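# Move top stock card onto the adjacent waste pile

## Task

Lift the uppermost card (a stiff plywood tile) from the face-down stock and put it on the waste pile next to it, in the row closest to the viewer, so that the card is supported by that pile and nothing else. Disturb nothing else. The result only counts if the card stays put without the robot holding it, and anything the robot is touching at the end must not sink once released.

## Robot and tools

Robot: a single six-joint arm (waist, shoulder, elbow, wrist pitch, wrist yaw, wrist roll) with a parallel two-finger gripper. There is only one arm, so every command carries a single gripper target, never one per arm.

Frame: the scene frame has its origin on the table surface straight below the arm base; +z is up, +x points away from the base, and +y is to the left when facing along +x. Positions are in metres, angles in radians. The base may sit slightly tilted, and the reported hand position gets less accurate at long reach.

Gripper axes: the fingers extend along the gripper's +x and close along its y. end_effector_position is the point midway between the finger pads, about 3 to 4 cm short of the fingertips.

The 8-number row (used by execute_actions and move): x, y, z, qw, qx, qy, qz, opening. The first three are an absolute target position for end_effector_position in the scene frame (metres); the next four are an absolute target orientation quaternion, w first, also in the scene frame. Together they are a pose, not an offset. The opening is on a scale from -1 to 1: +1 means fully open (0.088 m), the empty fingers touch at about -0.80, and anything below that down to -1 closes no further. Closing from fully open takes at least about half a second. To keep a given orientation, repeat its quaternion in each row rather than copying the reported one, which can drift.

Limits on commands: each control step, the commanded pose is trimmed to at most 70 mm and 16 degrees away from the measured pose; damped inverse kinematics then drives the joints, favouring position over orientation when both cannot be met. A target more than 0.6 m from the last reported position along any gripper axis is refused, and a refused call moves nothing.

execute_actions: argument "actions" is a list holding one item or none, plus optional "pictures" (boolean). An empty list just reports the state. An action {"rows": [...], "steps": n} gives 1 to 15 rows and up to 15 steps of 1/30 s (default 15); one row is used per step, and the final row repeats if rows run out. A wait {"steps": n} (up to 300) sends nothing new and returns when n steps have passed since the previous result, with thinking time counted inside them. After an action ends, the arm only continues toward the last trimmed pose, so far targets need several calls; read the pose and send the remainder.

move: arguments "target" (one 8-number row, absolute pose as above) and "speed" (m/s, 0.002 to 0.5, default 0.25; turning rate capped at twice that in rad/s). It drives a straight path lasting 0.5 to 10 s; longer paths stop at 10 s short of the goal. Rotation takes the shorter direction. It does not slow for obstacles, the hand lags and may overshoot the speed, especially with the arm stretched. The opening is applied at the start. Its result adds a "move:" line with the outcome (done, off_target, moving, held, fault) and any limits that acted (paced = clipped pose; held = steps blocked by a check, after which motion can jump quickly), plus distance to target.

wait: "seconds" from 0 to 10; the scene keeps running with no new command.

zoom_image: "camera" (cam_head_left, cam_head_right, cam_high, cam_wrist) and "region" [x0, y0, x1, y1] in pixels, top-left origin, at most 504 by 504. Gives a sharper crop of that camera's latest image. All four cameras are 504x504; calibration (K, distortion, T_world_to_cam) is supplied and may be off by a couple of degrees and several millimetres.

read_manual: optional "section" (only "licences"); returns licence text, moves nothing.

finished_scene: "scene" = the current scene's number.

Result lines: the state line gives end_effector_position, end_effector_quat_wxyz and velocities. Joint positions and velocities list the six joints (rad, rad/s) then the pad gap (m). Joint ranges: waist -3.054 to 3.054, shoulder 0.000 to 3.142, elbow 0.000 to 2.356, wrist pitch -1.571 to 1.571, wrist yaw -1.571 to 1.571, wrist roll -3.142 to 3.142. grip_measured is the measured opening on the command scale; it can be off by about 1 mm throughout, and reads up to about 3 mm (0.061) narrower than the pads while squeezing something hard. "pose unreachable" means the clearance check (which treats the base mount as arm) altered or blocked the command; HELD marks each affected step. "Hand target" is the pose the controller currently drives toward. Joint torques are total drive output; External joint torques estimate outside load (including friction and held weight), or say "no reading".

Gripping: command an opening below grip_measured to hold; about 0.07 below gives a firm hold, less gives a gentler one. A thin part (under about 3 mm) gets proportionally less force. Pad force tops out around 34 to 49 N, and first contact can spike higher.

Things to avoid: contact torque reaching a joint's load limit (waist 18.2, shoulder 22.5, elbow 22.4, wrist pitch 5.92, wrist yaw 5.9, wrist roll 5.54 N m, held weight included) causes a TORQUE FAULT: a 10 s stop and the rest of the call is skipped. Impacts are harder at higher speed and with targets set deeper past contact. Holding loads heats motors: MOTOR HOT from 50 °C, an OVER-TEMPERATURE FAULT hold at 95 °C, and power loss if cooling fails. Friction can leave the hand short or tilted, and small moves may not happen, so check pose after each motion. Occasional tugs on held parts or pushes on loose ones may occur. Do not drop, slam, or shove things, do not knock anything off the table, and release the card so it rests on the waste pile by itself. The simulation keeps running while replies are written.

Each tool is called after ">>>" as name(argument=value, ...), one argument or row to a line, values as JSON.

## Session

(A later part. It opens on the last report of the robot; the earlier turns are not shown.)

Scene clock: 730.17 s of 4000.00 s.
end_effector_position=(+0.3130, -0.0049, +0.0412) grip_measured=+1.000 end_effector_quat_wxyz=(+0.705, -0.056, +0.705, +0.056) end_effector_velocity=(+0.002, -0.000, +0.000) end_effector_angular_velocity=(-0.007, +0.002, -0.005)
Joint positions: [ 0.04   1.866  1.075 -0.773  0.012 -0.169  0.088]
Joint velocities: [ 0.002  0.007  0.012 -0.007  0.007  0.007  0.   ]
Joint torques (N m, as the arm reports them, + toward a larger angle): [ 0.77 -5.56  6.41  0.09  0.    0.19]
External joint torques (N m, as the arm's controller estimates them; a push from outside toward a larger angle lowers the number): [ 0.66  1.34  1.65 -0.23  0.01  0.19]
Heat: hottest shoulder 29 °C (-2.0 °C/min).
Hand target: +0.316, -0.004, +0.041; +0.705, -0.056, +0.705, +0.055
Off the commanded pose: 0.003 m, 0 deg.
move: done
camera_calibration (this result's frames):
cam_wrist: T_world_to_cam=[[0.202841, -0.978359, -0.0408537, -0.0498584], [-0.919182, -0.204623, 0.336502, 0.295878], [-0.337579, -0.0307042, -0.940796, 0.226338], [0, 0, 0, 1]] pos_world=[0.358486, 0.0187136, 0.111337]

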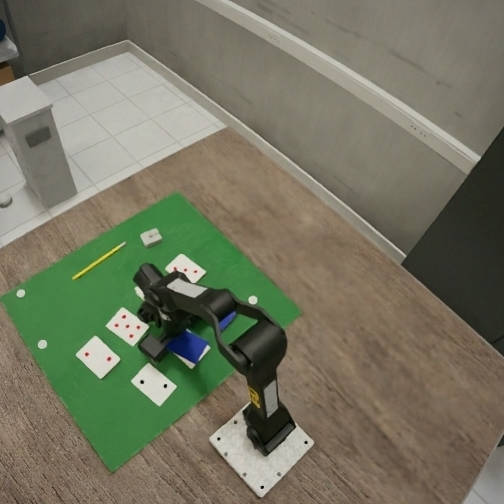

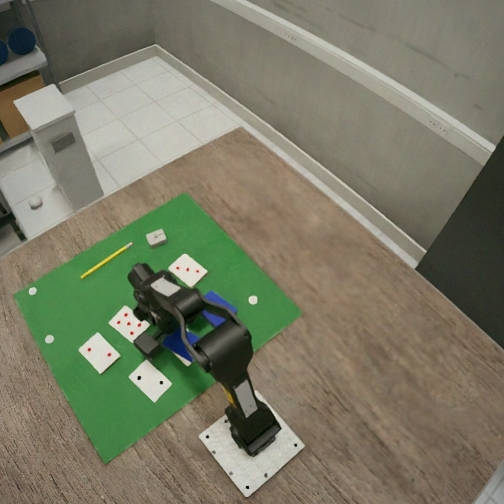

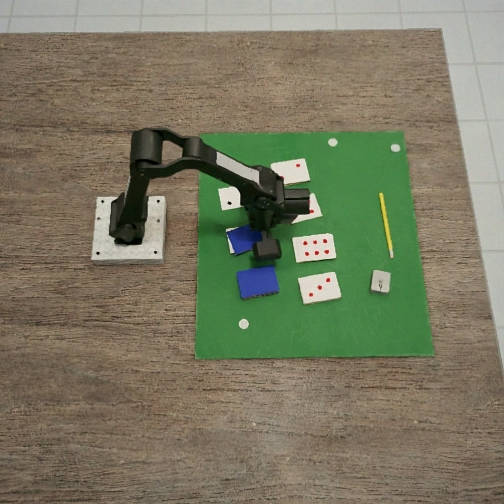

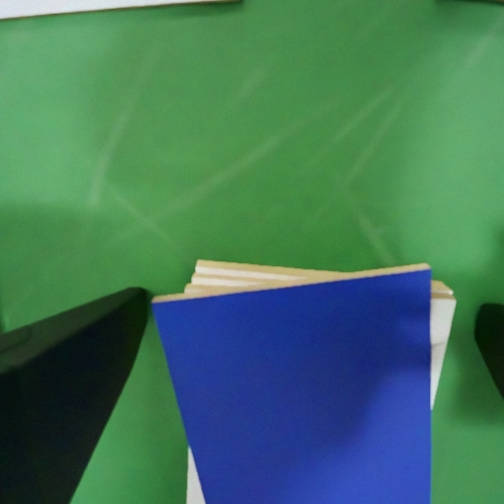

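>>> execute_actions(
  actions=[
    {"rows": [[0.316,-0.0037,0.041,0.7049,-0.0555,0.7049,0.0555,0.9],[0.316,-0.0037,0.041,0.7049,-0.0555,0.7049,0.0555,0.86],[0.316,-0.0037,0.041,0.7049,-0.0555,0.7049,0.0555,0.82],[0.316,-0.0037,0.041,0.7049,-0.0555,0.7049,0.0555,0.79],[0.316,-0.0037,0.041,0.7049,-0.0555,0.7049,0.0555,0.76],[0.316,-0.0037,0.041,0.7049,-0.0555,0.7049,0.0555,0.73],[0.316,-0.0037,0.041,0.7049,-0.0555,0.7049,0.0555,0.7],[0.316,-0.0037,0.041,0.7049,-0.0555,0.7049,0.0555,0.67],[0.316,-0.0037,0.041,0.7049,-0.0555,0.7049,0.0555,0.64],[0.316,-0.0037,0.041,0.7049,-0.0555,0.7049,0.0555,0.61],[0.316,-0.0037,0.041,0.7049,-0.0555,0.7049,0.0555,0.58],[0.316,-0.0037,0.041,0.7049,-0.0555,0.7049,0.0555,0.55],[0.316,-0.0037,0.041,0.7049,-0.0555,0.7049,0.0555,0.52],[0.316,-0.0037,0.041,0.7049,-0.0555,0.7049,0.0555,0.5],[0.316,-0.0037,0.041,0.7049,-0.0555,0.7049,0.0555,0.48]], "steps": 15},
  ],
  pictures=false,
)

>>> execute_actions(
  actions=[
    {"steps": 12},
  ],
  pictures=false,
)

>>> execute_actions(
  actions=[
    {"rows": [[0.316,-0.0037,0.041,0.7049,-0.0555,0.7049,0.0555,1]], "steps": 10},
  ],
  pictures=false,
)

>>> move(
  target=[0.244, -0.0165, 0.0415, 0.7049, -0.0555, 0.7049, 0.0555, 1],
  speed=0.04,
)

Scene clock: 752.33 s of 4000.00 s.
end_effector_position=(+0.3132, -0.0047, +0.0412) grip_measured=+0.573 end_effector_quat_wxyz=(+0.705, -0.056, +0.705, +0.056) end_effector_velocity=(-0.004, -0.002, -0.001) end_effector_angular_velocity=(-0.007, +0.012, +0.005)
Joint positions: [ 0.041  1.868  1.076 -0.775  0.012 -0.169  0.067]
Joint velocities: [-0.002 -0.002 -0.007 -0.007  0.007 -0.007 -0.037]
Joint torques (N m, as the arm reports them, + toward a larger angle): [ 0.53 -5.75  6.39  0.09 -0.02  0.16]
External joint torques (N m, as the arm's controller estimates them; a push from outside toward a larger angle lowers the number): [ 0.45  1.12  1.71 -0.21 -0.01  0.16]
Heat: hottest shoulder 30 °C (+0.0 °C/min).
Hand target: +0.316, -0.004, +0.041; +0.705, -0.056, +0.705, +0.056
Off the commanded pose: 0.003 m, 0 deg.
Steps of this call (steps 1 to 90: nothing new was sent; then 18.67 s passed at rest; steps 91 to 105: all 15 steps of this action). Readings (end_effector_position):
91: (+0.3133, -0.0049, +0.0412)
92: (+0.3133, -0.0049, +0.0412)
94: (+0.3132, -0.0048, +0.0412)
98: (+0.3132, -0.0048, +0.0412)
105: the state above

Scene clock: 752.73 s of 4000.00 s.
end_effector_position=(+0.3132, -0.0047, +0.0413) grip_measured=+0.503 end_effector_quat_wxyz=(+0.705, -0.056, +0.705, +0.056) end_effector_velocity=(-0.000, +0.000, +0.001) end_effector_angular_velocity=(+0.007, -0.007, +0.005)
Joint positions: [ 0.041  1.868  1.077 -0.775  0.012 -0.169  0.064]
Joint velocities: [-0.002 -0.007 -0.007  0.007 -0.007 -0.007 -0.   ]
Joint torques (N m, as the arm reports them, + toward a larger angle): [ 0.55 -5.77  6.58  0.17  0.    0.21]
External joint torques (N m, as the arm's controller estimates them; a push from outside toward a larger angle lowers the number): [ 0.46  1.14  1.84 -0.15  0.02  0.21]
Heat: hottest shoulder 30 °C (+0.0 °C/min).
Hand target: +0.316, -0.004, +0.041; +0.705, -0.056, +0.705, +0.056
Off the commanded pose: 0.003 m, 0 deg.
Steps of this call (steps 1 to 12: nothing new was sent). Readings (end_effector_position):
1: (+0.3132, -0.0047, +0.0412)
2: (+0.3132, -0.0047, +0.0412)
4: (+0.3133, -0.0047, +0.0413)
8: (+0.3132, -0.0047, +0.0413)
12: the state above

Scene clock: 753.07 s of 4000.00 s.
end_effector_position=(+0.3132, -0.0047, +0.0413) grip_measured=+0.977 end_effector_quat_wxyz=(+0.705, -0.056, +0.705, +0.056) end_effector_velocity=(-0.002, -0.001, +0.000) end_effector_angular_velocity=(+0.007, +0.007, +0.000)
Joint positions: [ 0.041  1.868  1.077 -0.775  0.012 -0.168  0.087]
Joint velocities: [-0.007 -0.002 -0.002 -0.007 -0.007 -0.007  0.016]
Joint torques (N m, as the arm reports them, + toward a larger angle): [ 0.57 -5.72  6.3   0.09  0.04  0.19]
External joint torques (N m, as the arm's controller estimates them; a push from outside toward a larger angle lowers the number): [ 0.51  1.17  1.57 -0.22  0.06  0.19]
Heat: hottest shoulder 30 °C (+0.0 °C/min).
Hand target: +0.316, -0.004, +0.041; +0.705, -0.055, +0.705, +0.055
Off the commanded pose: 0.003 m, 0 deg.
Steps of this call (steps 1 to 10: all 10 steps of this action). Readings (end_effector_position):
1: (+0.3132, -0.0047, +0.0413)
2: (+0.3132, -0.0047, +0.0413)
4: (+0.3132, -0.0047, +0.0413)
8: (+0.3132, -0.0047, +0.0413)
10: the state above

Scene clock: 755.53 s of 4000.00 s.
end_effector_position=(+0.2456, -0.0151, +0.0408) grip_measured=+1.000 end_effector_quat_wxyz=(+0.703, -0.055, +0.707, +0.055) end_effector_velocity=(-0.009, +0.003, +0.000) end_effector_angular_velocity=(+0.023, +0.021, -0.010)
Joint positions: [-0.004  1.642  0.796 -0.725  0.012 -0.209  0.088]
Joint velocities: [-0.002 -0.017 -0.017 -0.022 -0.022  0.007  0.   ]
Joint torques (N m, as the arm reports them, + toward a larger angle): [-0.3  -6.43  3.83  0.29 -0.03 -0.22]
External joint torques (N m, as the arm's controller estimates them; a push from outside toward a larger angle lowers the number): [-0.39 -1.3  -0.7   0.   -0.01 -0.22]
Heat: hottest shoulder 30 °C (+0.0 °C/min).
Hand target: +0.244, -0.016, +0.042; +0.705, -0.055, +0.705, +0.056
Off the commanded pose: 0.002 m, 0 deg.
move: done
camera_calibration (this result's frames):
cam_wrist: T_world_to_cam=[[0.198148, -0.979257, -0.0423572, -0.0449972], [-0.91771, -0.200527, 0.342925, 0.231405], [-0.344306, -0.0290782, -0.938407, 0.204436], [0, 0, 0, 1]] pos_world=[0.291667, 0.00828372, 0.110583]

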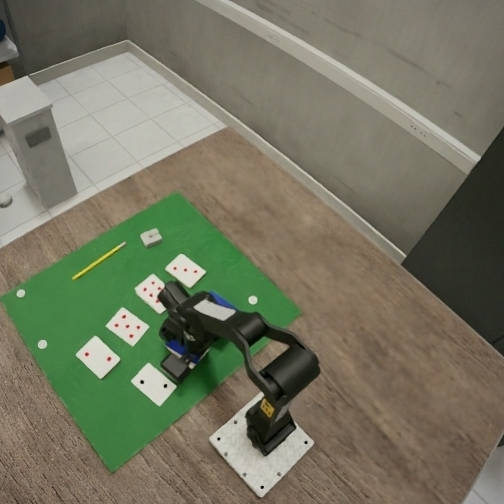

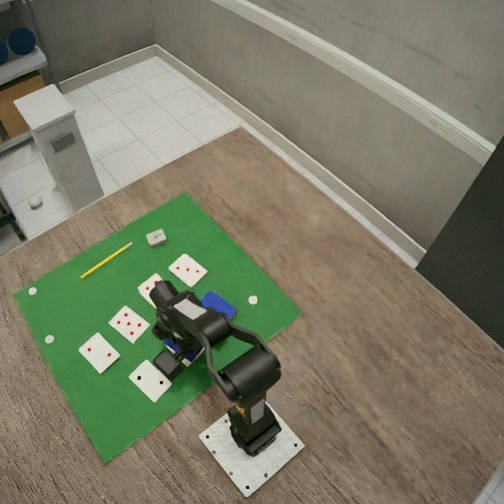

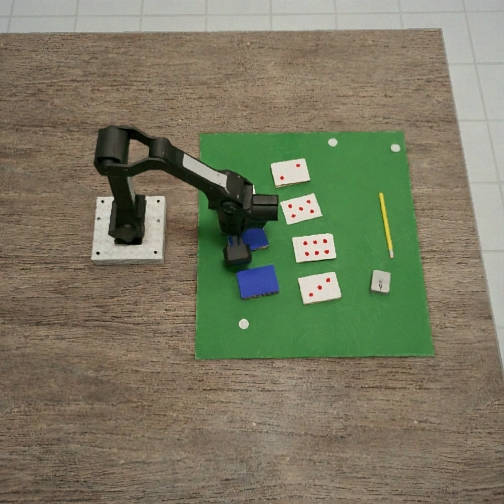

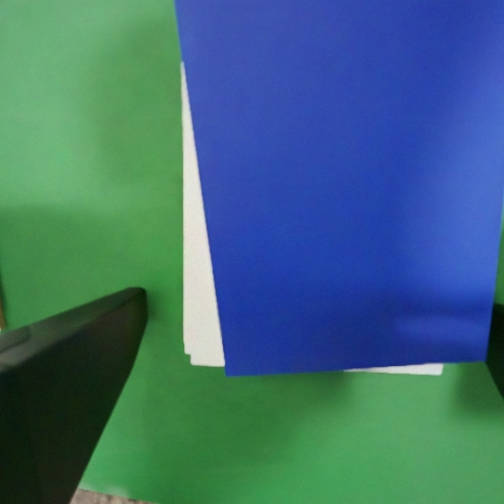

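>>> execute_actions(
  actions=[
    {"rows": [[0.244,-0.0165,0.0415,0.7049,-0.0555,0.7049,0.0555,0.9],[0.244,-0.0165,0.0415,0.7049,-0.0555,0.7049,0.0555,0.86],[0.244,-0.0165,0.0415,0.7049,-0.0555,0.7049,0.0555,0.82],[0.244,-0.0165,0.0415,0.7049,-0.0555,0.7049,0.0555,0.79],[0.244,-0.0165,0.0415,0.7049,-0.0555,0.7049,0.0555,0.76],[0.244,-0.0165,0.0415,0.7049,-0.0555,0.7049,0.0555,0.73],[0.244,-0.0165,0.0415,0.7049,-0.0555,0.7049,0.0555,0.7],[0.244,-0.0165,0.0415,0.7049,-0.0555,0.7049,0.0555,0.67],[0.244,-0.0165,0.0415,0.7049,-0.0555,0.7049,0.0555,0.64],[0.244,-0.0165,0.0415,0.7049,-0.0555,0.7049,0.0555,0.61],[0.244,-0.0165,0.0415,0.7049,-0.0555,0.7049,0.0555,0.58],[0.244,-0.0165,0.0415,0.7049,-0.0555,0.7049,0.0555,0.55],[0.244,-0.0165,0.0415,0.7049,-0.0555,0.7049,0.0555,0.52],[0.244,-0.0165,0.0415,0.7049,-0.0555,0.7049,0.0555,0.5],[0.244,-0.0165,0.0415,0.7049,-0.0555,0.7049,0.0555,0.48]], "steps": 15},
  ],
  pictures=false,
)

>>> execute_actions(
  actions=[
    {"steps": 12},
  ],
  pictures=false,
)

>>> execute_actions(
  actions=[
    {"rows": [[0.244,-0.0165,0.0415,0.7049,-0.0555,0.7049,0.0555,0.9]], "steps": 10},
  ],
  pictures=false,
)

>>> move(
  target=[0.25, -0.015, 0.10, 0.7049, -0.0555, 0.7049, 0.0555, 0.9],
  speed=0.08,
)

>>> move(
  target=[0.51, -0.03, 0.08, 0.7636, -0.0505, 0.6408, 0.0601, -0.06],
  speed=0.2,
)

Scene clock: 812.83 s of 4000.00 s.
end_effector_position=(+0.2455, -0.0158, +0.0408) grip_measured=+0.573 end_effector_quat_wxyz=(+0.703, -0.055, +0.707, +0.055) end_effector_velocity=(-0.003, +0.001, -0.001) end_effector_angular_velocity=(+0.008, +0.012, +0.005)
Joint positions: [-0.006  1.641  0.795 -0.724  0.012 -0.212  0.067]
Joint velocities: [-0.002  0.002 -0.002 -0.007 -0.007 -0.007 -0.037]
Joint torques (N m, as the arm reports them, + toward a larger angle): [-0.06 -5.99  3.75  0.39 -0.01 -0.2 ]
External joint torques (N m, as the arm's controller estimates them; a push from outside toward a larger angle lowers the number): [-0.12 -0.91 -0.78  0.1   0.   -0.2 ]
Heat: hottest shoulder 31 °C (+1.0 °C/min).
Hand target: +0.244, -0.016, +0.042; +0.705, -0.056, +0.705, +0.056
Off the commanded pose: 0.002 m, 0 deg.
Steps of this call (steps 1 to 90: nothing new was sent; then 53.80 s passed at rest; steps 91 to 105: all 15 steps of this action). Readings (end_effector_position):
91: (+0.2452, -0.0152, +0.0408)
92: (+0.2453, -0.0154, +0.0408)
94: (+0.2454, -0.0156, +0.0408)
98: (+0.2455, -0.0158, +0.0408)
105: the state above

Scene clock: 813.23 s of 4000.00 s.
end_effector_position=(+0.2454, -0.0158, +0.0408) grip_measured=+0.497 end_effector_quat_wxyz=(+0.703, -0.055, +0.707, +0.055) end_effector_velocity=(-0.002, +0.001, +0.000) end_effector_angular_velocity=(+0.008, +0.007, +0.005)
Joint positions: [-0.006  1.64   0.794 -0.724  0.012 -0.212  0.063]
Joint velocities: [-0.002 -0.002 -0.002 -0.007 -0.007 -0.007 -0.001]
Joint torques (N m, as the arm reports them, + toward a larger angle): [-0.07 -5.96  3.81  0.34  0.01 -0.18]
External joint torques (N m, as the arm's controller estimates them; a push from outside toward a larger angle lowers the number): [-0.15 -0.88 -0.72  0.04  0.03 -0.18]
Heat: hottest shoulder 31 °C (+1.0 °C/min).
Hand target: +0.244, -0.016, +0.041; +0.705, -0.055, +0.705, +0.056
Off the commanded pose: 0.002 m, 0 deg.
Steps of this call (steps 1 to 12: nothing new was sent). Readings (end_effector_position):
1: (+0.2454, -0.0158, +0.0407)
2: (+0.2454, -0.0158, +0.0407)
4: (+0.2454, -0.0158, +0.0407)
8: (+0.2454, -0.0158, +0.0408)
12: the state above

Scene clock: 813.57 s of 4000.00 s.
end_effector_position=(+0.2455, -0.0158, +0.0408) grip_measured=+0.866 end_effector_quat_wxyz=(+0.703, -0.055, +0.706, +0.055) end_effector_velocity=(-0.002, +0.001, +0.000) end_effector_angular_velocity=(+0.008, +0.007, +0.005)
Joint positions: [-0.006  1.64   0.794 -0.723  0.012 -0.212  0.081]
Joint velocities: [-0.002 -0.002 -0.002 -0.007 -0.007 -0.007  0.012]
Joint torques (N m, as the arm reports them, + toward a larger angle): [-0.39 -6.1   3.88  0.3   0.   -0.29]
External joint torques (N m, as the arm's controller estimates them; a push from outside toward a larger angle lowers the number): [-0.45 -0.98 -0.69 -0.01  0.02 -0.29]
Heat: hottest shoulder 31 °C (+1.0 °C/min).
Hand target: +0.244, -0.016, +0.042; +0.705, -0.055, +0.705, +0.056
Off the commanded pose: 0.002 m, 0 deg.
Steps of this call (steps 1 to 10: all 10 steps of this action). Readings (end_effector_position):
1: (+0.2455, -0.0158, +0.0408)
2: (+0.2455, -0.0158, +0.0408)
4: (+0.2455, -0.0158, +0.0408)
8: (+0.2455, -0.0158, +0.0408)
10: the state above

Scene clock: 815.07 s of 4000.00 s.
end_effector_position=(+0.2466, -0.0157, +0.0937) grip_measured=+0.897 end_effector_quat_wxyz=(+0.697, -0.055, +0.713, +0.057) end_effector_velocity=(+0.002, +0.000, +0.003) end_effector_angular_velocity=(+0.007, -0.008, +0.019)
Joint positions: [-0.003  1.553  0.942 -0.976  0.012 -0.212  0.083]
Joint velocities: [-0.002 -0.002  0.012 -0.007 -0.007 -0.022 -0.   ]
Joint torques (N m, as the arm reports them, + toward a larger angle): [ 0.27 -6.35  7.16  0.08  0.01  0.13]
External joint torques (N m, as the arm's controller estimates them; a push from outside toward a larger angle lowers the number): [ 0.19 -1.31  2.01 -0.22  0.03  0.13]
Heat: hottest shoulder 31 °C (+1.0 °C/min).
Hand target: +0.251, -0.015, +0.100; +0.705, -0.055, +0.705, +0.055
Off the commanded pose: 0.007 m, 1 deg.
move: done
camera_calibration (this result's frames):
cam_wrist: T_world_to_cam=[[0.200997, -0.978495, -0.0463414, -0.0438618], [-0.911514, -0.204146, 0.357024, 0.211223], [-0.358806, -0.0295197, -0.932945, 0.257459], [0, 0, 0, 1]] pos_world=[0.293726, 0.00780193, 0.162751]

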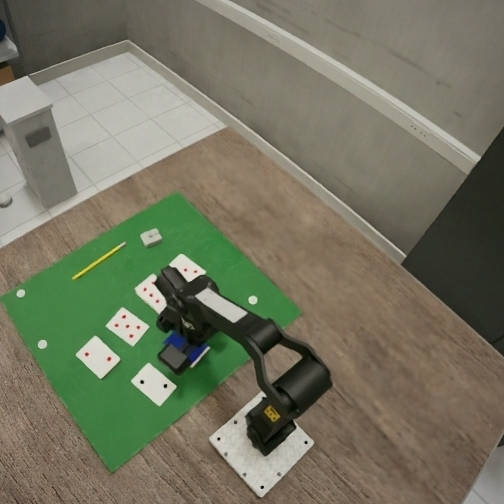

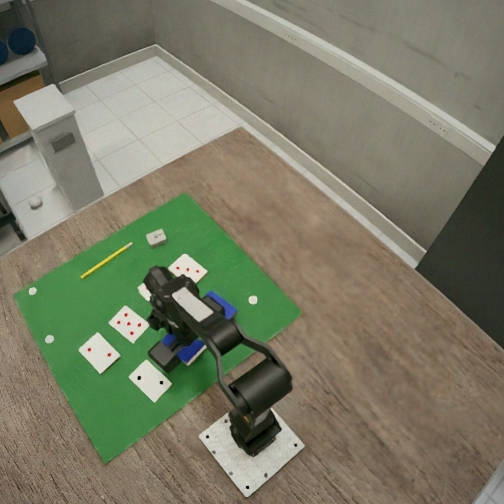

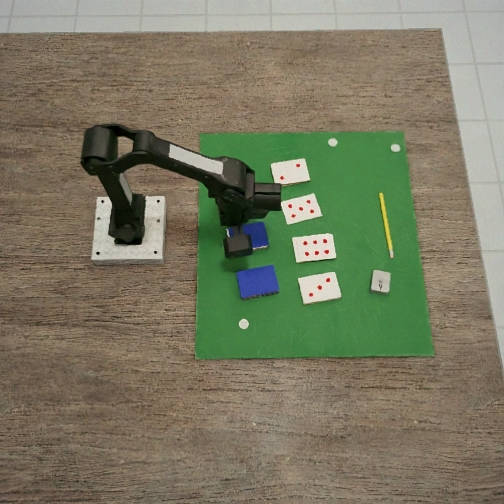

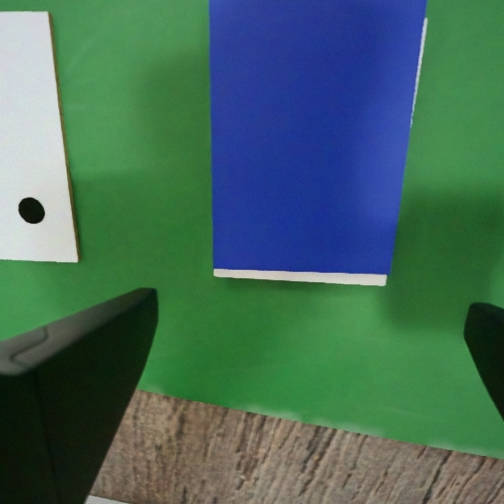

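Scene clock: 817.03 s of 4000.00 s.
end_effector_position=(+0.5079, -0.0307, +0.0805) grip_measured=-0.057 end_effector_quat_wxyz=(+0.764, -0.050, +0.640, +0.059) end_effector_velocity=(+0.000, -0.000, -0.000) end_effector_angular_velocity=(+0.007, +0.016, +0.006)
Joint positions: [-0.017  2.42   2.113 -1.085 -0.026 -0.221  0.036]
Joint velocities: [-0.002  0.022  0.042 -0.037 -0.007 -0.007 -0.   ]
Joint torques (N m, as the arm reports them, + toward a larger angle): [-0.07 -9.65  7.8   0.37 -0.16 -0.19]
External joint torques (N m, as the arm's controller estimates them; a push from outside toward a larger angle lowers the number): [-0.2   1.56  2.04 -0.22 -0.12 -0.19]
Heat: hottest shoulder 31 °C (+1.0 °C/min).
Hand target: +0.510, -0.032, +0.078; +0.764, -0.050, +0.641, +0.061
Off the commanded pose: 0.002 m, 0 deg.
move: done
camera_calibration (this result's frames):
cam_wrist: T_world_to_cam=[[0.204765, -0.978306, -0.0314477, -0.114697], [-0.963968, -0.207129, 0.166921, 0.492861], [-0.169814, -0.00386502, -0.985469, 0.247528], [0, 0, 0, 1]] pos_world=[0.540622, -0.00916576, 0.158056]

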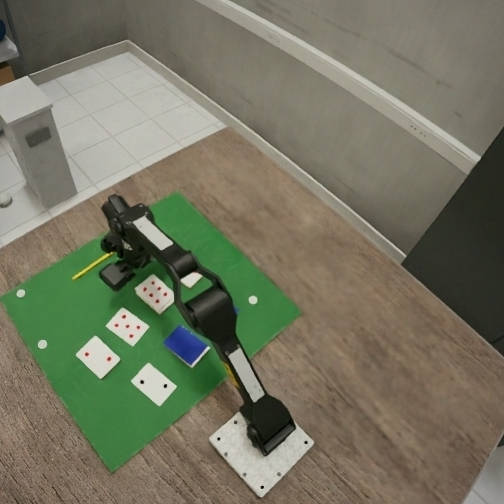

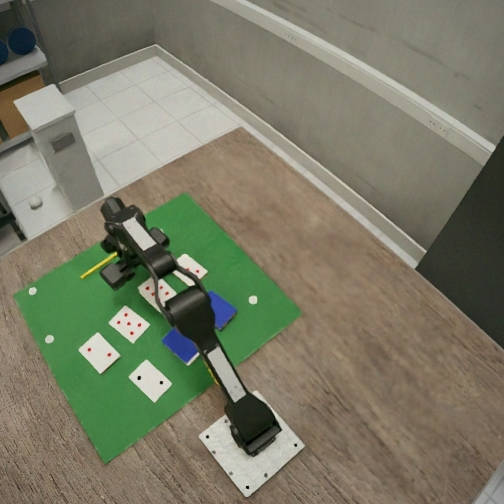

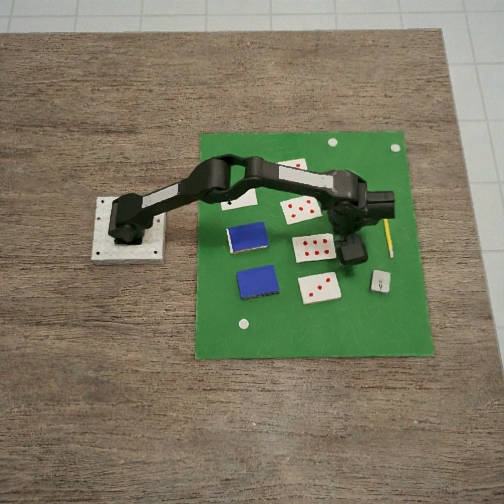

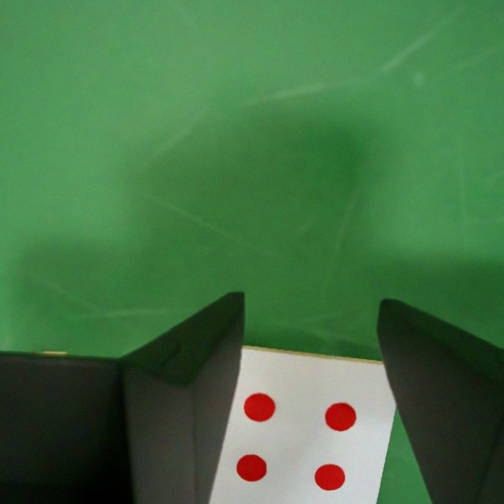

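>>> move(
  target=[0.508, -0.031, 0.046, 0.7636, -0.0505, 0.6408, 0.0601, -0.06],
  speed=0.04,
)

>>> execute_actions(
  actions=[
    {"rows": [[0.5073,-0.031,0.046,0.7636,-0.0505,0.6408,0.0601,-0.06],[0.5066,-0.031,0.046,0.7636,-0.0505,0.6408,0.0601,-0.06],[0.5059,-0.031,0.046,0.7636,-0.0505,0.6408,0.0601,-0.06],[0.5052,-0.031,0.046,0.7636,-0.0505,0.6408,0.0601,-0.06],[0.5045,-0.031,0.046,0.7636,-0.0505,0.6408,0.0601,-0.06],[0.5038,-0.031,0.046,0.7636,-0.0505,0.6408,0.0601,-0.06],[0.5031,-0.031,0.046,0.7636,-0.0505,0.6408,0.0601,-0.06],[0.5024,-0.031,0.046,0.7636,-0.0505,0.6408,0.0601,-0.06],[0.5017,-0.031,0.046,0.7636,-0.0505,0.6408,0.0601,-0.06],[0.501,-0.031,0.046,0.7636,-0.0505,0.6408,0.0601,-0.06],[0.5003,-0.031,0.046,0.7636,-0.0505,0.6408,0.0601,-0.06],[0.4996,-0.031,0.046,0.7636,-0.0505,0.6408,0.0601,-0.06],[0.499,-0.031,0.046,0.7636,-0.0505,0.6408,0.0601,-0.06]], "steps": 15},
  ],
  pictures=false,
)

Scene clock: 848.27 s of 4000.00 s.
end_effector_position=(+0.5105, -0.0305, +0.0553) grip_measured=-0.057 end_effector_quat_wxyz=(+0.770, -0.051, +0.633, +0.058) end_effector_velocity=(+0.001, -0.003, +0.001) end_effector_angular_velocity=(+0.005, -0.008, +0.001)
Joint positions: [-0.017  2.43   2.028 -0.972 -0.026 -0.221  0.036]
Joint velocities: [-0.007 -0.002 -0.002  0.007 -0.007 -0.007  0.   ]
Joint torques (N m, as the arm reports them, + toward a larger angle): [-0.12 -9.8   4.77  0.65 -0.09 -0.16]
External joint torques (N m, as the arm's controller estimates them; a push from outside toward a larger angle lowers the number): [-0.17  1.44 -0.94  0.03 -0.05 -0.16]
Heat: hottest shoulder 35 °C (+5.0 °C/min).
Hand target: +0.508, -0.031, +0.046; +0.764, -0.050, +0.641, +0.060
Off the commanded pose: 0.010 m, 1 deg.
After step 90, 27.00 s passed at rest.
move: off_target
camera_calibration (this result's frames):
cam_wrist: T_world_to_cam=[[0.205072, -0.978382, -0.0267105, -0.116339], [-0.966787, -0.206744, 0.150263, 0.502029], [-0.152537, -0.00499135, -0.988285, 0.214406], [0, 0, 0, 1]] pos_world=[0.541918, -0.00896207, 0.13335]

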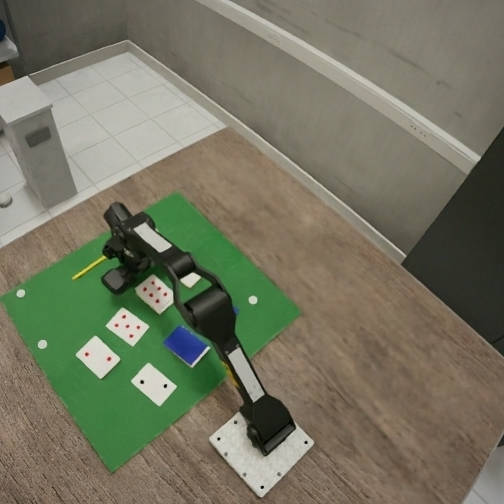

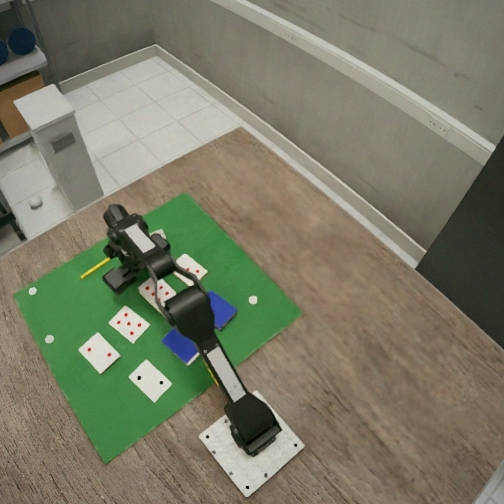

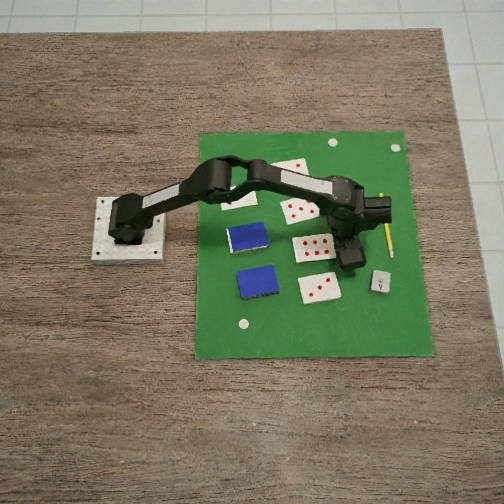

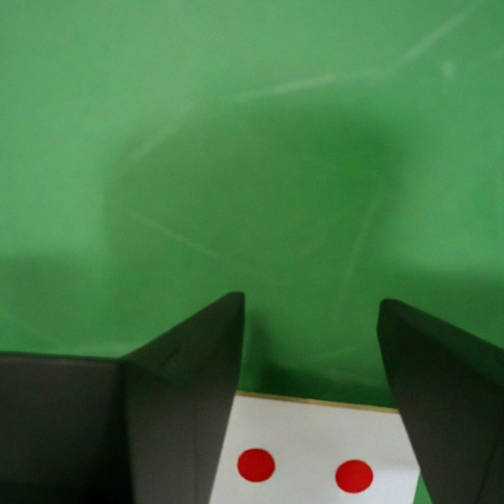

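Scene clock: 848.77 s of 4000.00 s.
end_effector_position=(+0.5029, -0.0299, +0.0434) grip_measured=-0.057 end_effector_quat_wxyz=(+0.764, -0.050, +0.641, +0.059) end_effector_velocity=(+0.005, -0.000, -0.003) end_effector_angular_velocity=(-0.001, -0.062, +0.020)
Joint positions: [-0.017  2.424  1.971 -0.941 -0.026 -0.221  0.036]
Joint velocities: [-0.002 -0.032 -0.081  0.11  -0.007 -0.022 -0.   ]
Joint torques (N m, as the arm reports them, + toward a larger angle): [ -0.05 -12.75   4.36   0.33  -0.11  -0.2 ]
External joint torques (N m, as the arm's controller estimates them; a push from outside toward a larger angle lowers the number): [-0.18 -1.47 -1.35 -0.28 -0.06 -0.2 ]
Heat: hottest shoulder 35 °C (+4.1 °C/min).
Hand target: +0.499, -0.031, +0.046; +0.763, -0.050, +0.641, +0.060
Off the commanded pose: 0.005 m, 0 deg.
Steps of this call (steps 1 to 15: all 15 steps of this action). Readings (end_effector_position):
1: (+0.5107, -0.0305, +0.0553)
2: (+0.5106, -0.0305, +0.0549)
4: (+0.5098, -0.0305, +0.0535)
8: (+0.5062, -0.0302, +0.0482)
15: the state above

>>> execute_actions(
  actions=[
    {"rows": [[0.498,-0.0311,0.0465,0.7636,-0.0505,0.6408,0.0601,-0.06],[0.497,-0.0312,0.047,0.7636,-0.0505,0.6408,0.0601,-0.06],[0.496,-0.0313,0.047,0.7636,-0.0505,0.6408,0.0601,-0.06],[0.495,-0.0314,0.047,0.7636,-0.0505,0.6408,0.0601,-0.06],[0.494,-0.0315,0.047,0.7636,-0.0505,0.6408,0.0601,-0.06],[0.493,-0.0316,0.047,0.7636,-0.0505,0.6408,0.0601,-0.06],[0.492,-0.0317,0.047,0.7636,-0.0505,0.6408,0.0601,-0.06],[0.491,-0.0318,0.047,0.7636,-0.0505,0.6408,0.0601,-0.06],[0.49,-0.0319,0.047,0.7636,-0.0505,0.6408,0.0601,-0.06],[0.489,-0.032,0.047,0.7636,-0.0505,0.6408,0.0601,-0.06],[0.488,-0.0321,0.047,0.7636,-0.0505,0.6408,0.0601,-0.06],[0.487,-0.0322,0.047,0.7636,-0.0505,0.6408,0.0601,-0.06],[0.486,-0.0323,0.047,0.7636,-0.0505,0.6408,0.0601,-0.06],[0.485,-0.0324,0.047,0.7636,-0.0505,0.6408,0.0601,-0.06],[0.484,-0.0325,0.047,0.7636,-0.0505,0.6408,0.0601,-0.06]], "steps": 15},
  ],
  pictures=false,
)

>>> execute_actions(
  actions=[
    {"rows": [[0.483,-0.0326,0.0468,0.7636,-0.0505,0.6408,0.0601,-0.06],[0.482,-0.0327,0.0468,0.7636,-0.0505,0.6408,0.0601,-0.06],[0.481,-0.0328,0.0468,0.7636,-0.0505,0.6408,0.0601,-0.06],[0.48,-0.0329,0.0468,0.7636,-0.0505,0.6408,0.0601,-0.06],[0.479,-0.033,0.0468,0.7636,-0.0505,0.6408,0.0601,-0.06],[0.478,-0.0331,0.0466,0.7636,-0.0505,0.6408,0.0601,-0.06],[0.477,-0.0332,0.0466,0.7636,-0.0505,0.6408,0.0601,-0.06],[0.476,-0.0333,0.0466,0.7636,-0.0505,0.6408,0.0601,-0.06],[0.475,-0.0334,0.0466,0.7636,-0.0505,0.6408,0.0601,-0.06],[0.474,-0.0335,0.0466,0.7636,-0.0505,0.6408,0.0601,-0.06],[0.473,-0.0336,0.0466,0.7636,-0.0505,0.6408,0.0601,-0.06]], "steps": 15},
  ],
  pictures=false,
)

>>> execute_actions(
  actions=[
    {"steps": 10},
  ],
)

>>> zoom_image(
  camera="cam_high",
  region=[200, 170, 360, 330],
)

Scene clock: 876.47 s of 4000.00 s.
end_effector_position=(+0.4900, -0.0305, +0.0435) grip_measured=-0.057 end_effector_quat_wxyz=(+0.763, -0.050, +0.642, +0.059) end_effector_velocity=(-0.034, -0.000, -0.002) end_effector_angular_velocity=(+0.019, +0.020, +0.013)
Joint positions: [-0.02   2.37   1.874 -0.902 -0.026 -0.224  0.036]
Joint velocities: [-0.012 -0.125 -0.227  0.081 -0.022 -0.022  0.   ]
Joint torques (N m, as the arm reports them, + toward a larger angle): [ -0.31 -12.52   4.45   0.42  -0.11  -0.21]
External joint torques (N m, as the arm's controller estimates them; a push from outside toward a larger angle lowers the number): [-0.46 -1.72 -1.12 -0.16 -0.06 -0.22]
Heat: hottest shoulder 43 °C (+12.0 °C/min).
Hand target: +0.484, -0.032, +0.047; +0.763, -0.050, +0.641, +0.060
Off the commanded pose: 0.007 m, 0 deg.
Steps of this call (steps 1 to 90: nothing new was sent; then 24.20 s passed at rest; steps 91 to 105: all 15 steps of this action). Readings (end_effector_position):
91: (+0.5021, -0.0298, +0.0436)
92: (+0.5018, -0.0298, +0.0437)
94: (+0.5002, -0.0297, +0.0436)
98: (+0.4968, -0.0299, +0.0436)
105: the state above

Scene clock: 876.97 s of 4000.00 s.
end_effector_position=(+0.4766, -0.0320, +0.0429) grip_measured=-0.057 end_effector_quat_wxyz=(+0.763, -0.050, +0.642, +0.059) end_effector_velocity=(-0.010, -0.004, -0.001) end_effector_angular_velocity=(-0.011, -0.002, +0.013)
Joint positions: [-0.025  2.316  1.778 -0.86  -0.027 -0.23   0.036]
Joint velocities: [-0.007 -0.042 -0.076  0.037  0.007 -0.022 -0.   ]
Joint torques (N m, as the arm reports them, + toward a larger angle): [ -0.25 -12.16   4.17   0.41  -0.13  -0.22]
External joint torques (N m, as the arm's controller estimates them; a push from outside toward a larger angle lowers the number): [-0.41 -1.7  -1.33 -0.19 -0.08 -0.22]
Heat: hottest shoulder 43 °C (+12.1 °C/min).
Hand target: +0.473, -0.033, +0.047; +0.763, -0.050, +0.641, +0.060
Off the commanded pose: 0.005 m, 0 deg.
Steps of this call (steps 1 to 15: all 15 steps of this action). Readings (end_effector_position):
1: (+0.4889, -0.0306, +0.0434)
2: (+0.4880, -0.0308, +0.0433)
4: (+0.4861, -0.0310, +0.0432)
8: (+0.4821, -0.0314, +0.0431)
15: the state above

Scene clock: 877.30 s of 4000.00 s.
end_effector_position=(+0.4755, -0.0321, +0.0429) grip_measured=-0.057 end_effector_quat_wxyz=(+0.763, -0.050, +0.642, +0.059) end_effector_velocity=(-0.003, +0.002, +0.001) end_effector_angular_velocity=(+0.018, +0.005, +0.023)
Joint positions: [-0.026  2.312  1.77  -0.856 -0.027 -0.23   0.036]
Joint velocities: [-0.002 -0.007 -0.007 -0.007 -0.022 -0.022  0.   ]
Joint torques (N m, as the arm reports them, + toward a larger angle): [ -0.3  -12.19   4.26   0.4   -0.14  -0.24]
External joint torques (N m, as the arm's controller estimates them; a push from outside toward a larger angle lowers the number): [-0.45 -1.71 -1.27 -0.18 -0.09 -0.24]
Heat: hottest shoulder 43 °C (+12.0 °C/min).
Hand target: +0.473, -0.033, +0.047; +0.763, -0.050, +0.641, +0.060
Off the commanded pose: 0.005 m, 0 deg.
Steps of this call (steps 1 to 10: nothing new was sent). Readings (end_effector_position):
1: (+0.4763, -0.0320, +0.0430)
2: (+0.4762, -0.0320, +0.0431)
4: (+0.4759, -0.0320, +0.0430)
8: (+0.4756, -0.0321, +0.0429)
10: the state above
camera_calibration (this result's frames):
cam_wrist: T_world_to_cam=[[0.205396, -0.978157, -0.0319674, -0.110959], [-0.96293, -0.207819, 0.171978, 0.466917], [-0.174864, -0.00454105, -0.984582, 0.207323], [0, 0, 0, 1]] pos_world=[0.508653, -0.0105597, 0.12028]

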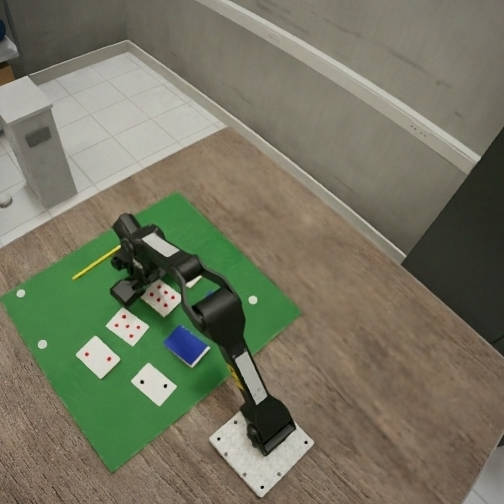

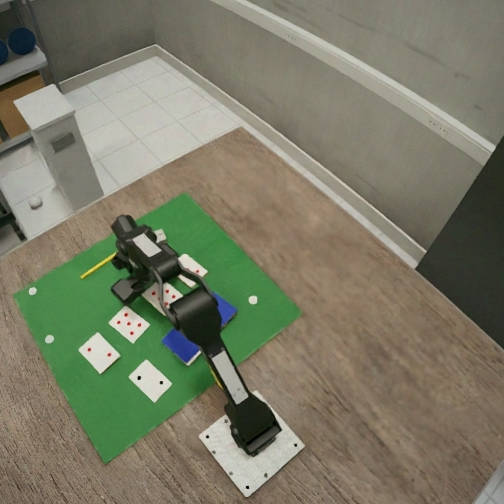

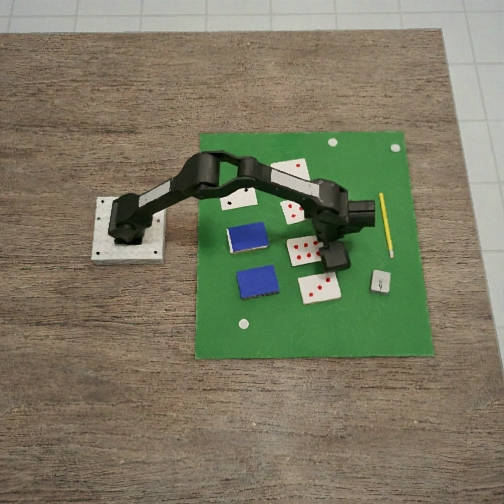

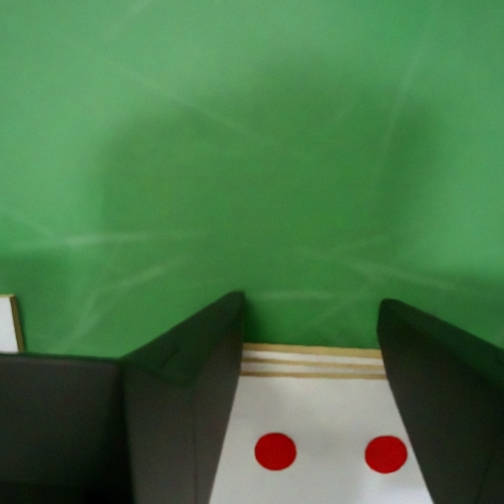

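Region (200, 170, 360, 330) of cam_high's 504x504 image, scaled by 3.150, with more detail than that image has.

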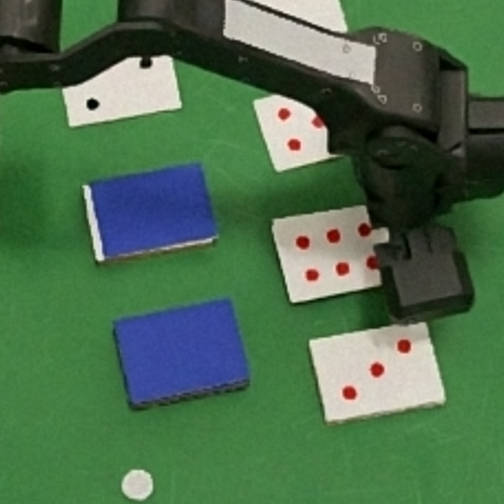

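>>> move(
  target=[0.495, -0.03, 0.05, 0.7636, -0.0505, 0.6408, 0.0601, -0.06],
  speed=0.03,
)

>>> move(
  target=[0.495, -0.03, 0.095, 0.7636, -0.0505, 0.6408, 0.0601, -0.06],
  speed=0.08,
)

>>> move(
  target=[0.422, -0.044, 0.085, 0.7049, -0.0555, 0.7049, 0.0555, 1],
  speed=0.1,
)

Scene clock: 909.90 s of 4000.00 s.
end_effector_position=(+0.4928, -0.0317, +0.0526) grip_measured=-0.057 end_effector_quat_wxyz=(+0.765, -0.052, +0.640, +0.060) end_effector_velocity=(-0.001, +0.002, -0.002) end_effector_angular_velocity=(+0.007, +0.016, +0.011)
Joint positions: [-0.022  2.367  1.907 -0.931 -0.027 -0.23   0.036]
Joint velocities: [ 0.002  0.012  0.017 -0.022 -0.007 -0.007 -0.   ]
Joint torques (N m, as the arm reports them, + toward a larger angle): [ 0.37 -9.37  7.51  0.38 -0.05  0.14]
External joint torques (N m, as the arm's controller estimates them; a push from outside toward a larger angle lowers the number): [ 0.15  1.52  1.84 -0.22  0.    0.14]
Heat: hottest shoulder 45 °C (+9.0 °C/min).
Hand target: +0.495, -0.030, +0.050; +0.764, -0.051, +0.641, +0.060
Off the commanded pose: 0.004 m, 0 deg.
After step 90, 28.57 s passed at rest.
move: done
camera_calibration (this result's frames):
cam_wrist: T_world_to_cam=[[0.208879, -0.977471, -0.0303417, -0.115523], [-0.96326, -0.211, 0.166157, 0.482351], [-0.168816, -0.00547977, -0.985632, 0.216874], [0, 0, 0, 1]] pos_world=[0.525372, -0.00995583, 0.130106]

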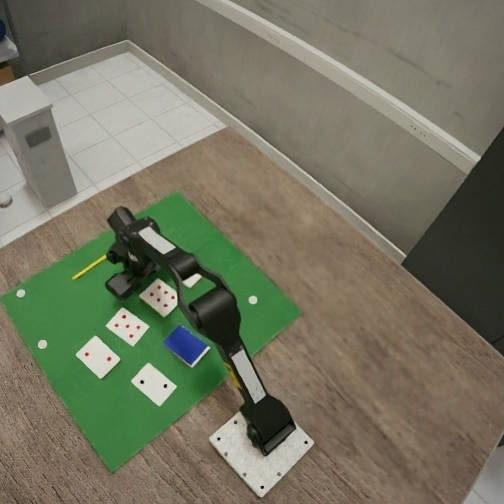

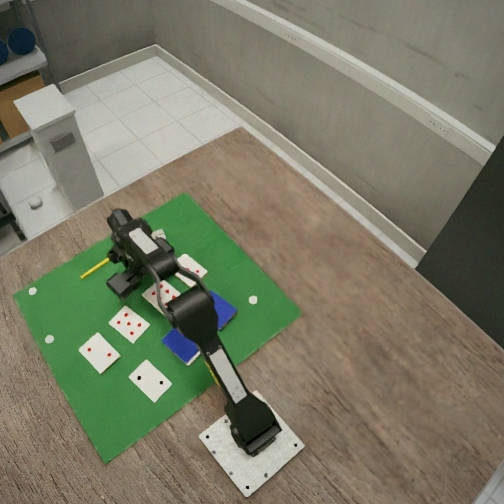

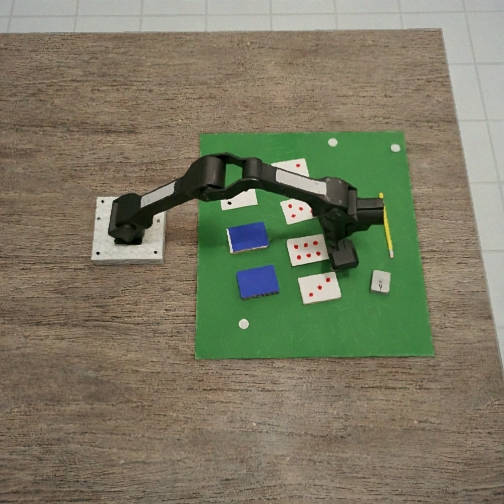

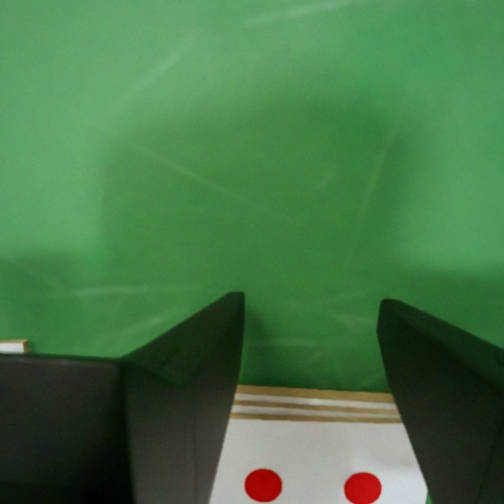

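Scene clock: 910.87 s of 4000.00 s.
end_effector_position=(+0.4916, -0.0312, +0.0834) grip_measured=-0.057 end_effector_quat_wxyz=(+0.755, -0.050, +0.651, +0.062) end_effector_velocity=(-0.000, -0.000, +0.005) end_effector_angular_velocity=(+0.008, +0.002, -0.009)
Joint positions: [-0.02   2.367  2.035 -1.089 -0.027 -0.228  0.036]
Joint velocities: [-0.002 -0.002  0.017 -0.022 -0.007  0.007  0.   ]
Joint torques (N m, as the arm reports them, + toward a larger angle): [  0.52 -12.84   7.78   0.35  -0.04   0.17]
External joint torques (N m, as the arm's controller estimates them; a push from outside toward a larger angle lowers the number): [ 0.37 -1.94  2.09 -0.2   0.01  0.17]
Heat: hottest shoulder 45 °C (+9.0 °C/min).
Hand target: +0.495, -0.030, +0.095; +0.764, -0.051, +0.641, +0.060
Off the commanded pose: 0.012 m, 2 deg.
move: off_target
camera_calibration (this result's frames):
cam_wrist: T_world_to_cam=[[0.208201, -0.97731, -0.0389565, -0.112801], [-0.957756, -0.21179, 0.194546, 0.471031], [-0.198382, -0.00319387, -0.980119, 0.261225], [0, 0, 0, 1]] pos_world=[0.526441, -0.00964752, 0.16]

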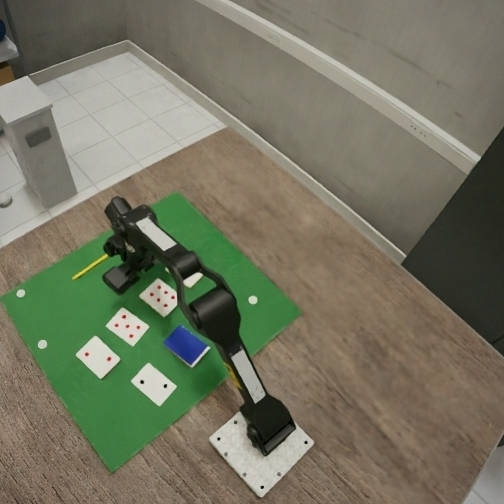

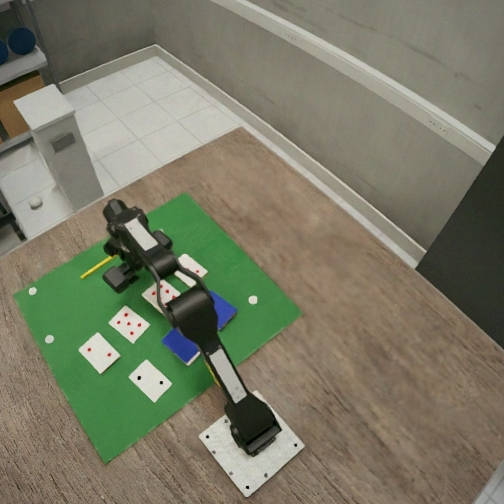

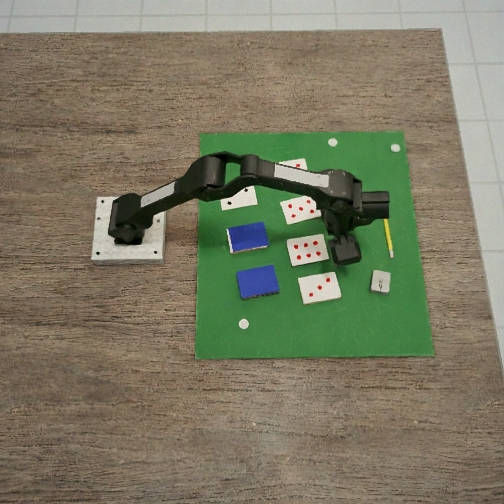

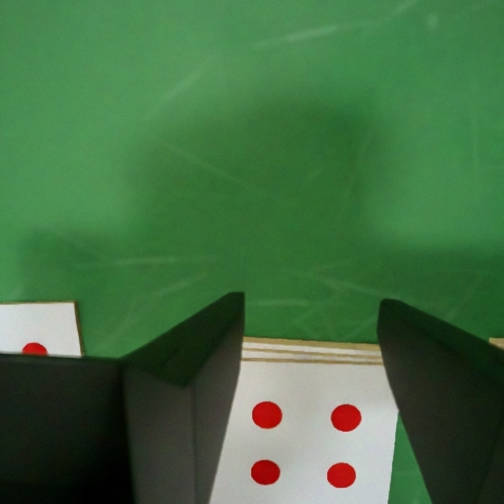

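Scene clock: 912.07 s of 4000.00 s.
end_effector_position=(+0.4240, -0.0417, +0.0799) grip_measured=+1.000 end_effector_quat_wxyz=(+0.702, -0.053, +0.708, +0.056) end_effector_velocity=(-0.009, +0.001, +0.001) end_effector_angular_velocity=(+0.010, +0.026, +0.020)
Joint positions: [-0.043  2.218  1.775 -1.131  0.009 -0.249  0.088]
Joint velocities: [-0.002 -0.012 -0.017 -0.022 -0.007 -0.022  0.   ]
Joint torques (N m, as the arm reports them, + toward a larger angle): [ -0.18 -12.18   4.48   0.03   0.09  -0.23]
External joint torques (N m, as the arm's controller estimates them; a push from outside toward a larger angle lowers the number): [-0.31 -2.41 -0.87 -0.27  0.12 -0.23]
Heat: hottest shoulder 46 °C (+9.1 °C/min).
Hand target: +0.422, -0.043, +0.086; +0.705, -0.056, +0.705, +0.055
Off the commanded pose: 0.006 m, 1 deg.
move: done
camera_calibration (this result's frames):
cam_wrist: T_world_to_cam=[[0.19807, -0.979114, -0.0458733, -0.104387], [-0.917124, -0.201639, 0.34384, 0.376044], [-0.345908, -0.0260327, -0.937907, 0.302501], [0, 0, 0, 1]] pos_world=[0.470192, -0.0185064, 0.14963]

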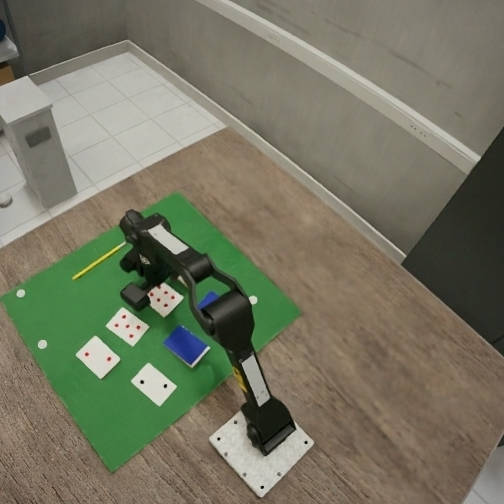

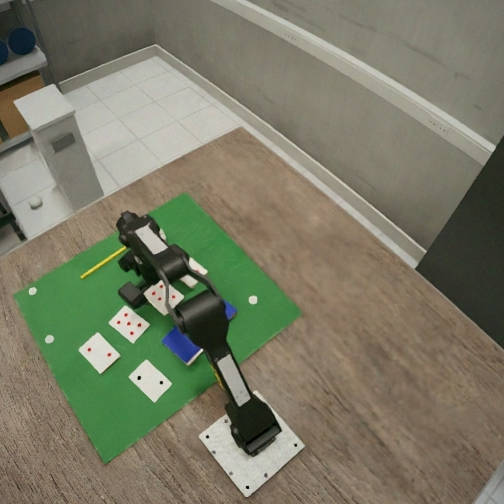

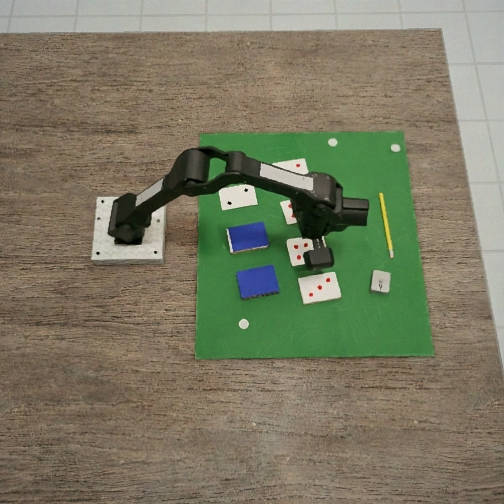

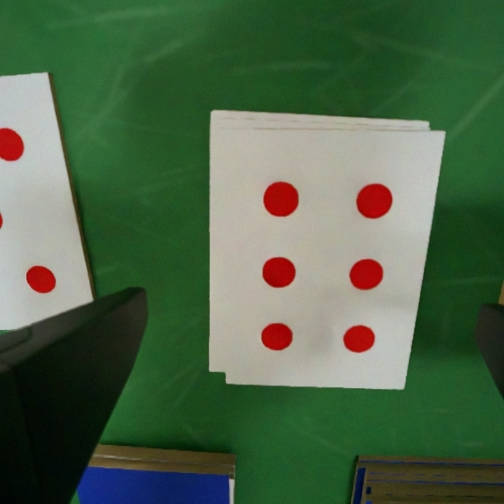

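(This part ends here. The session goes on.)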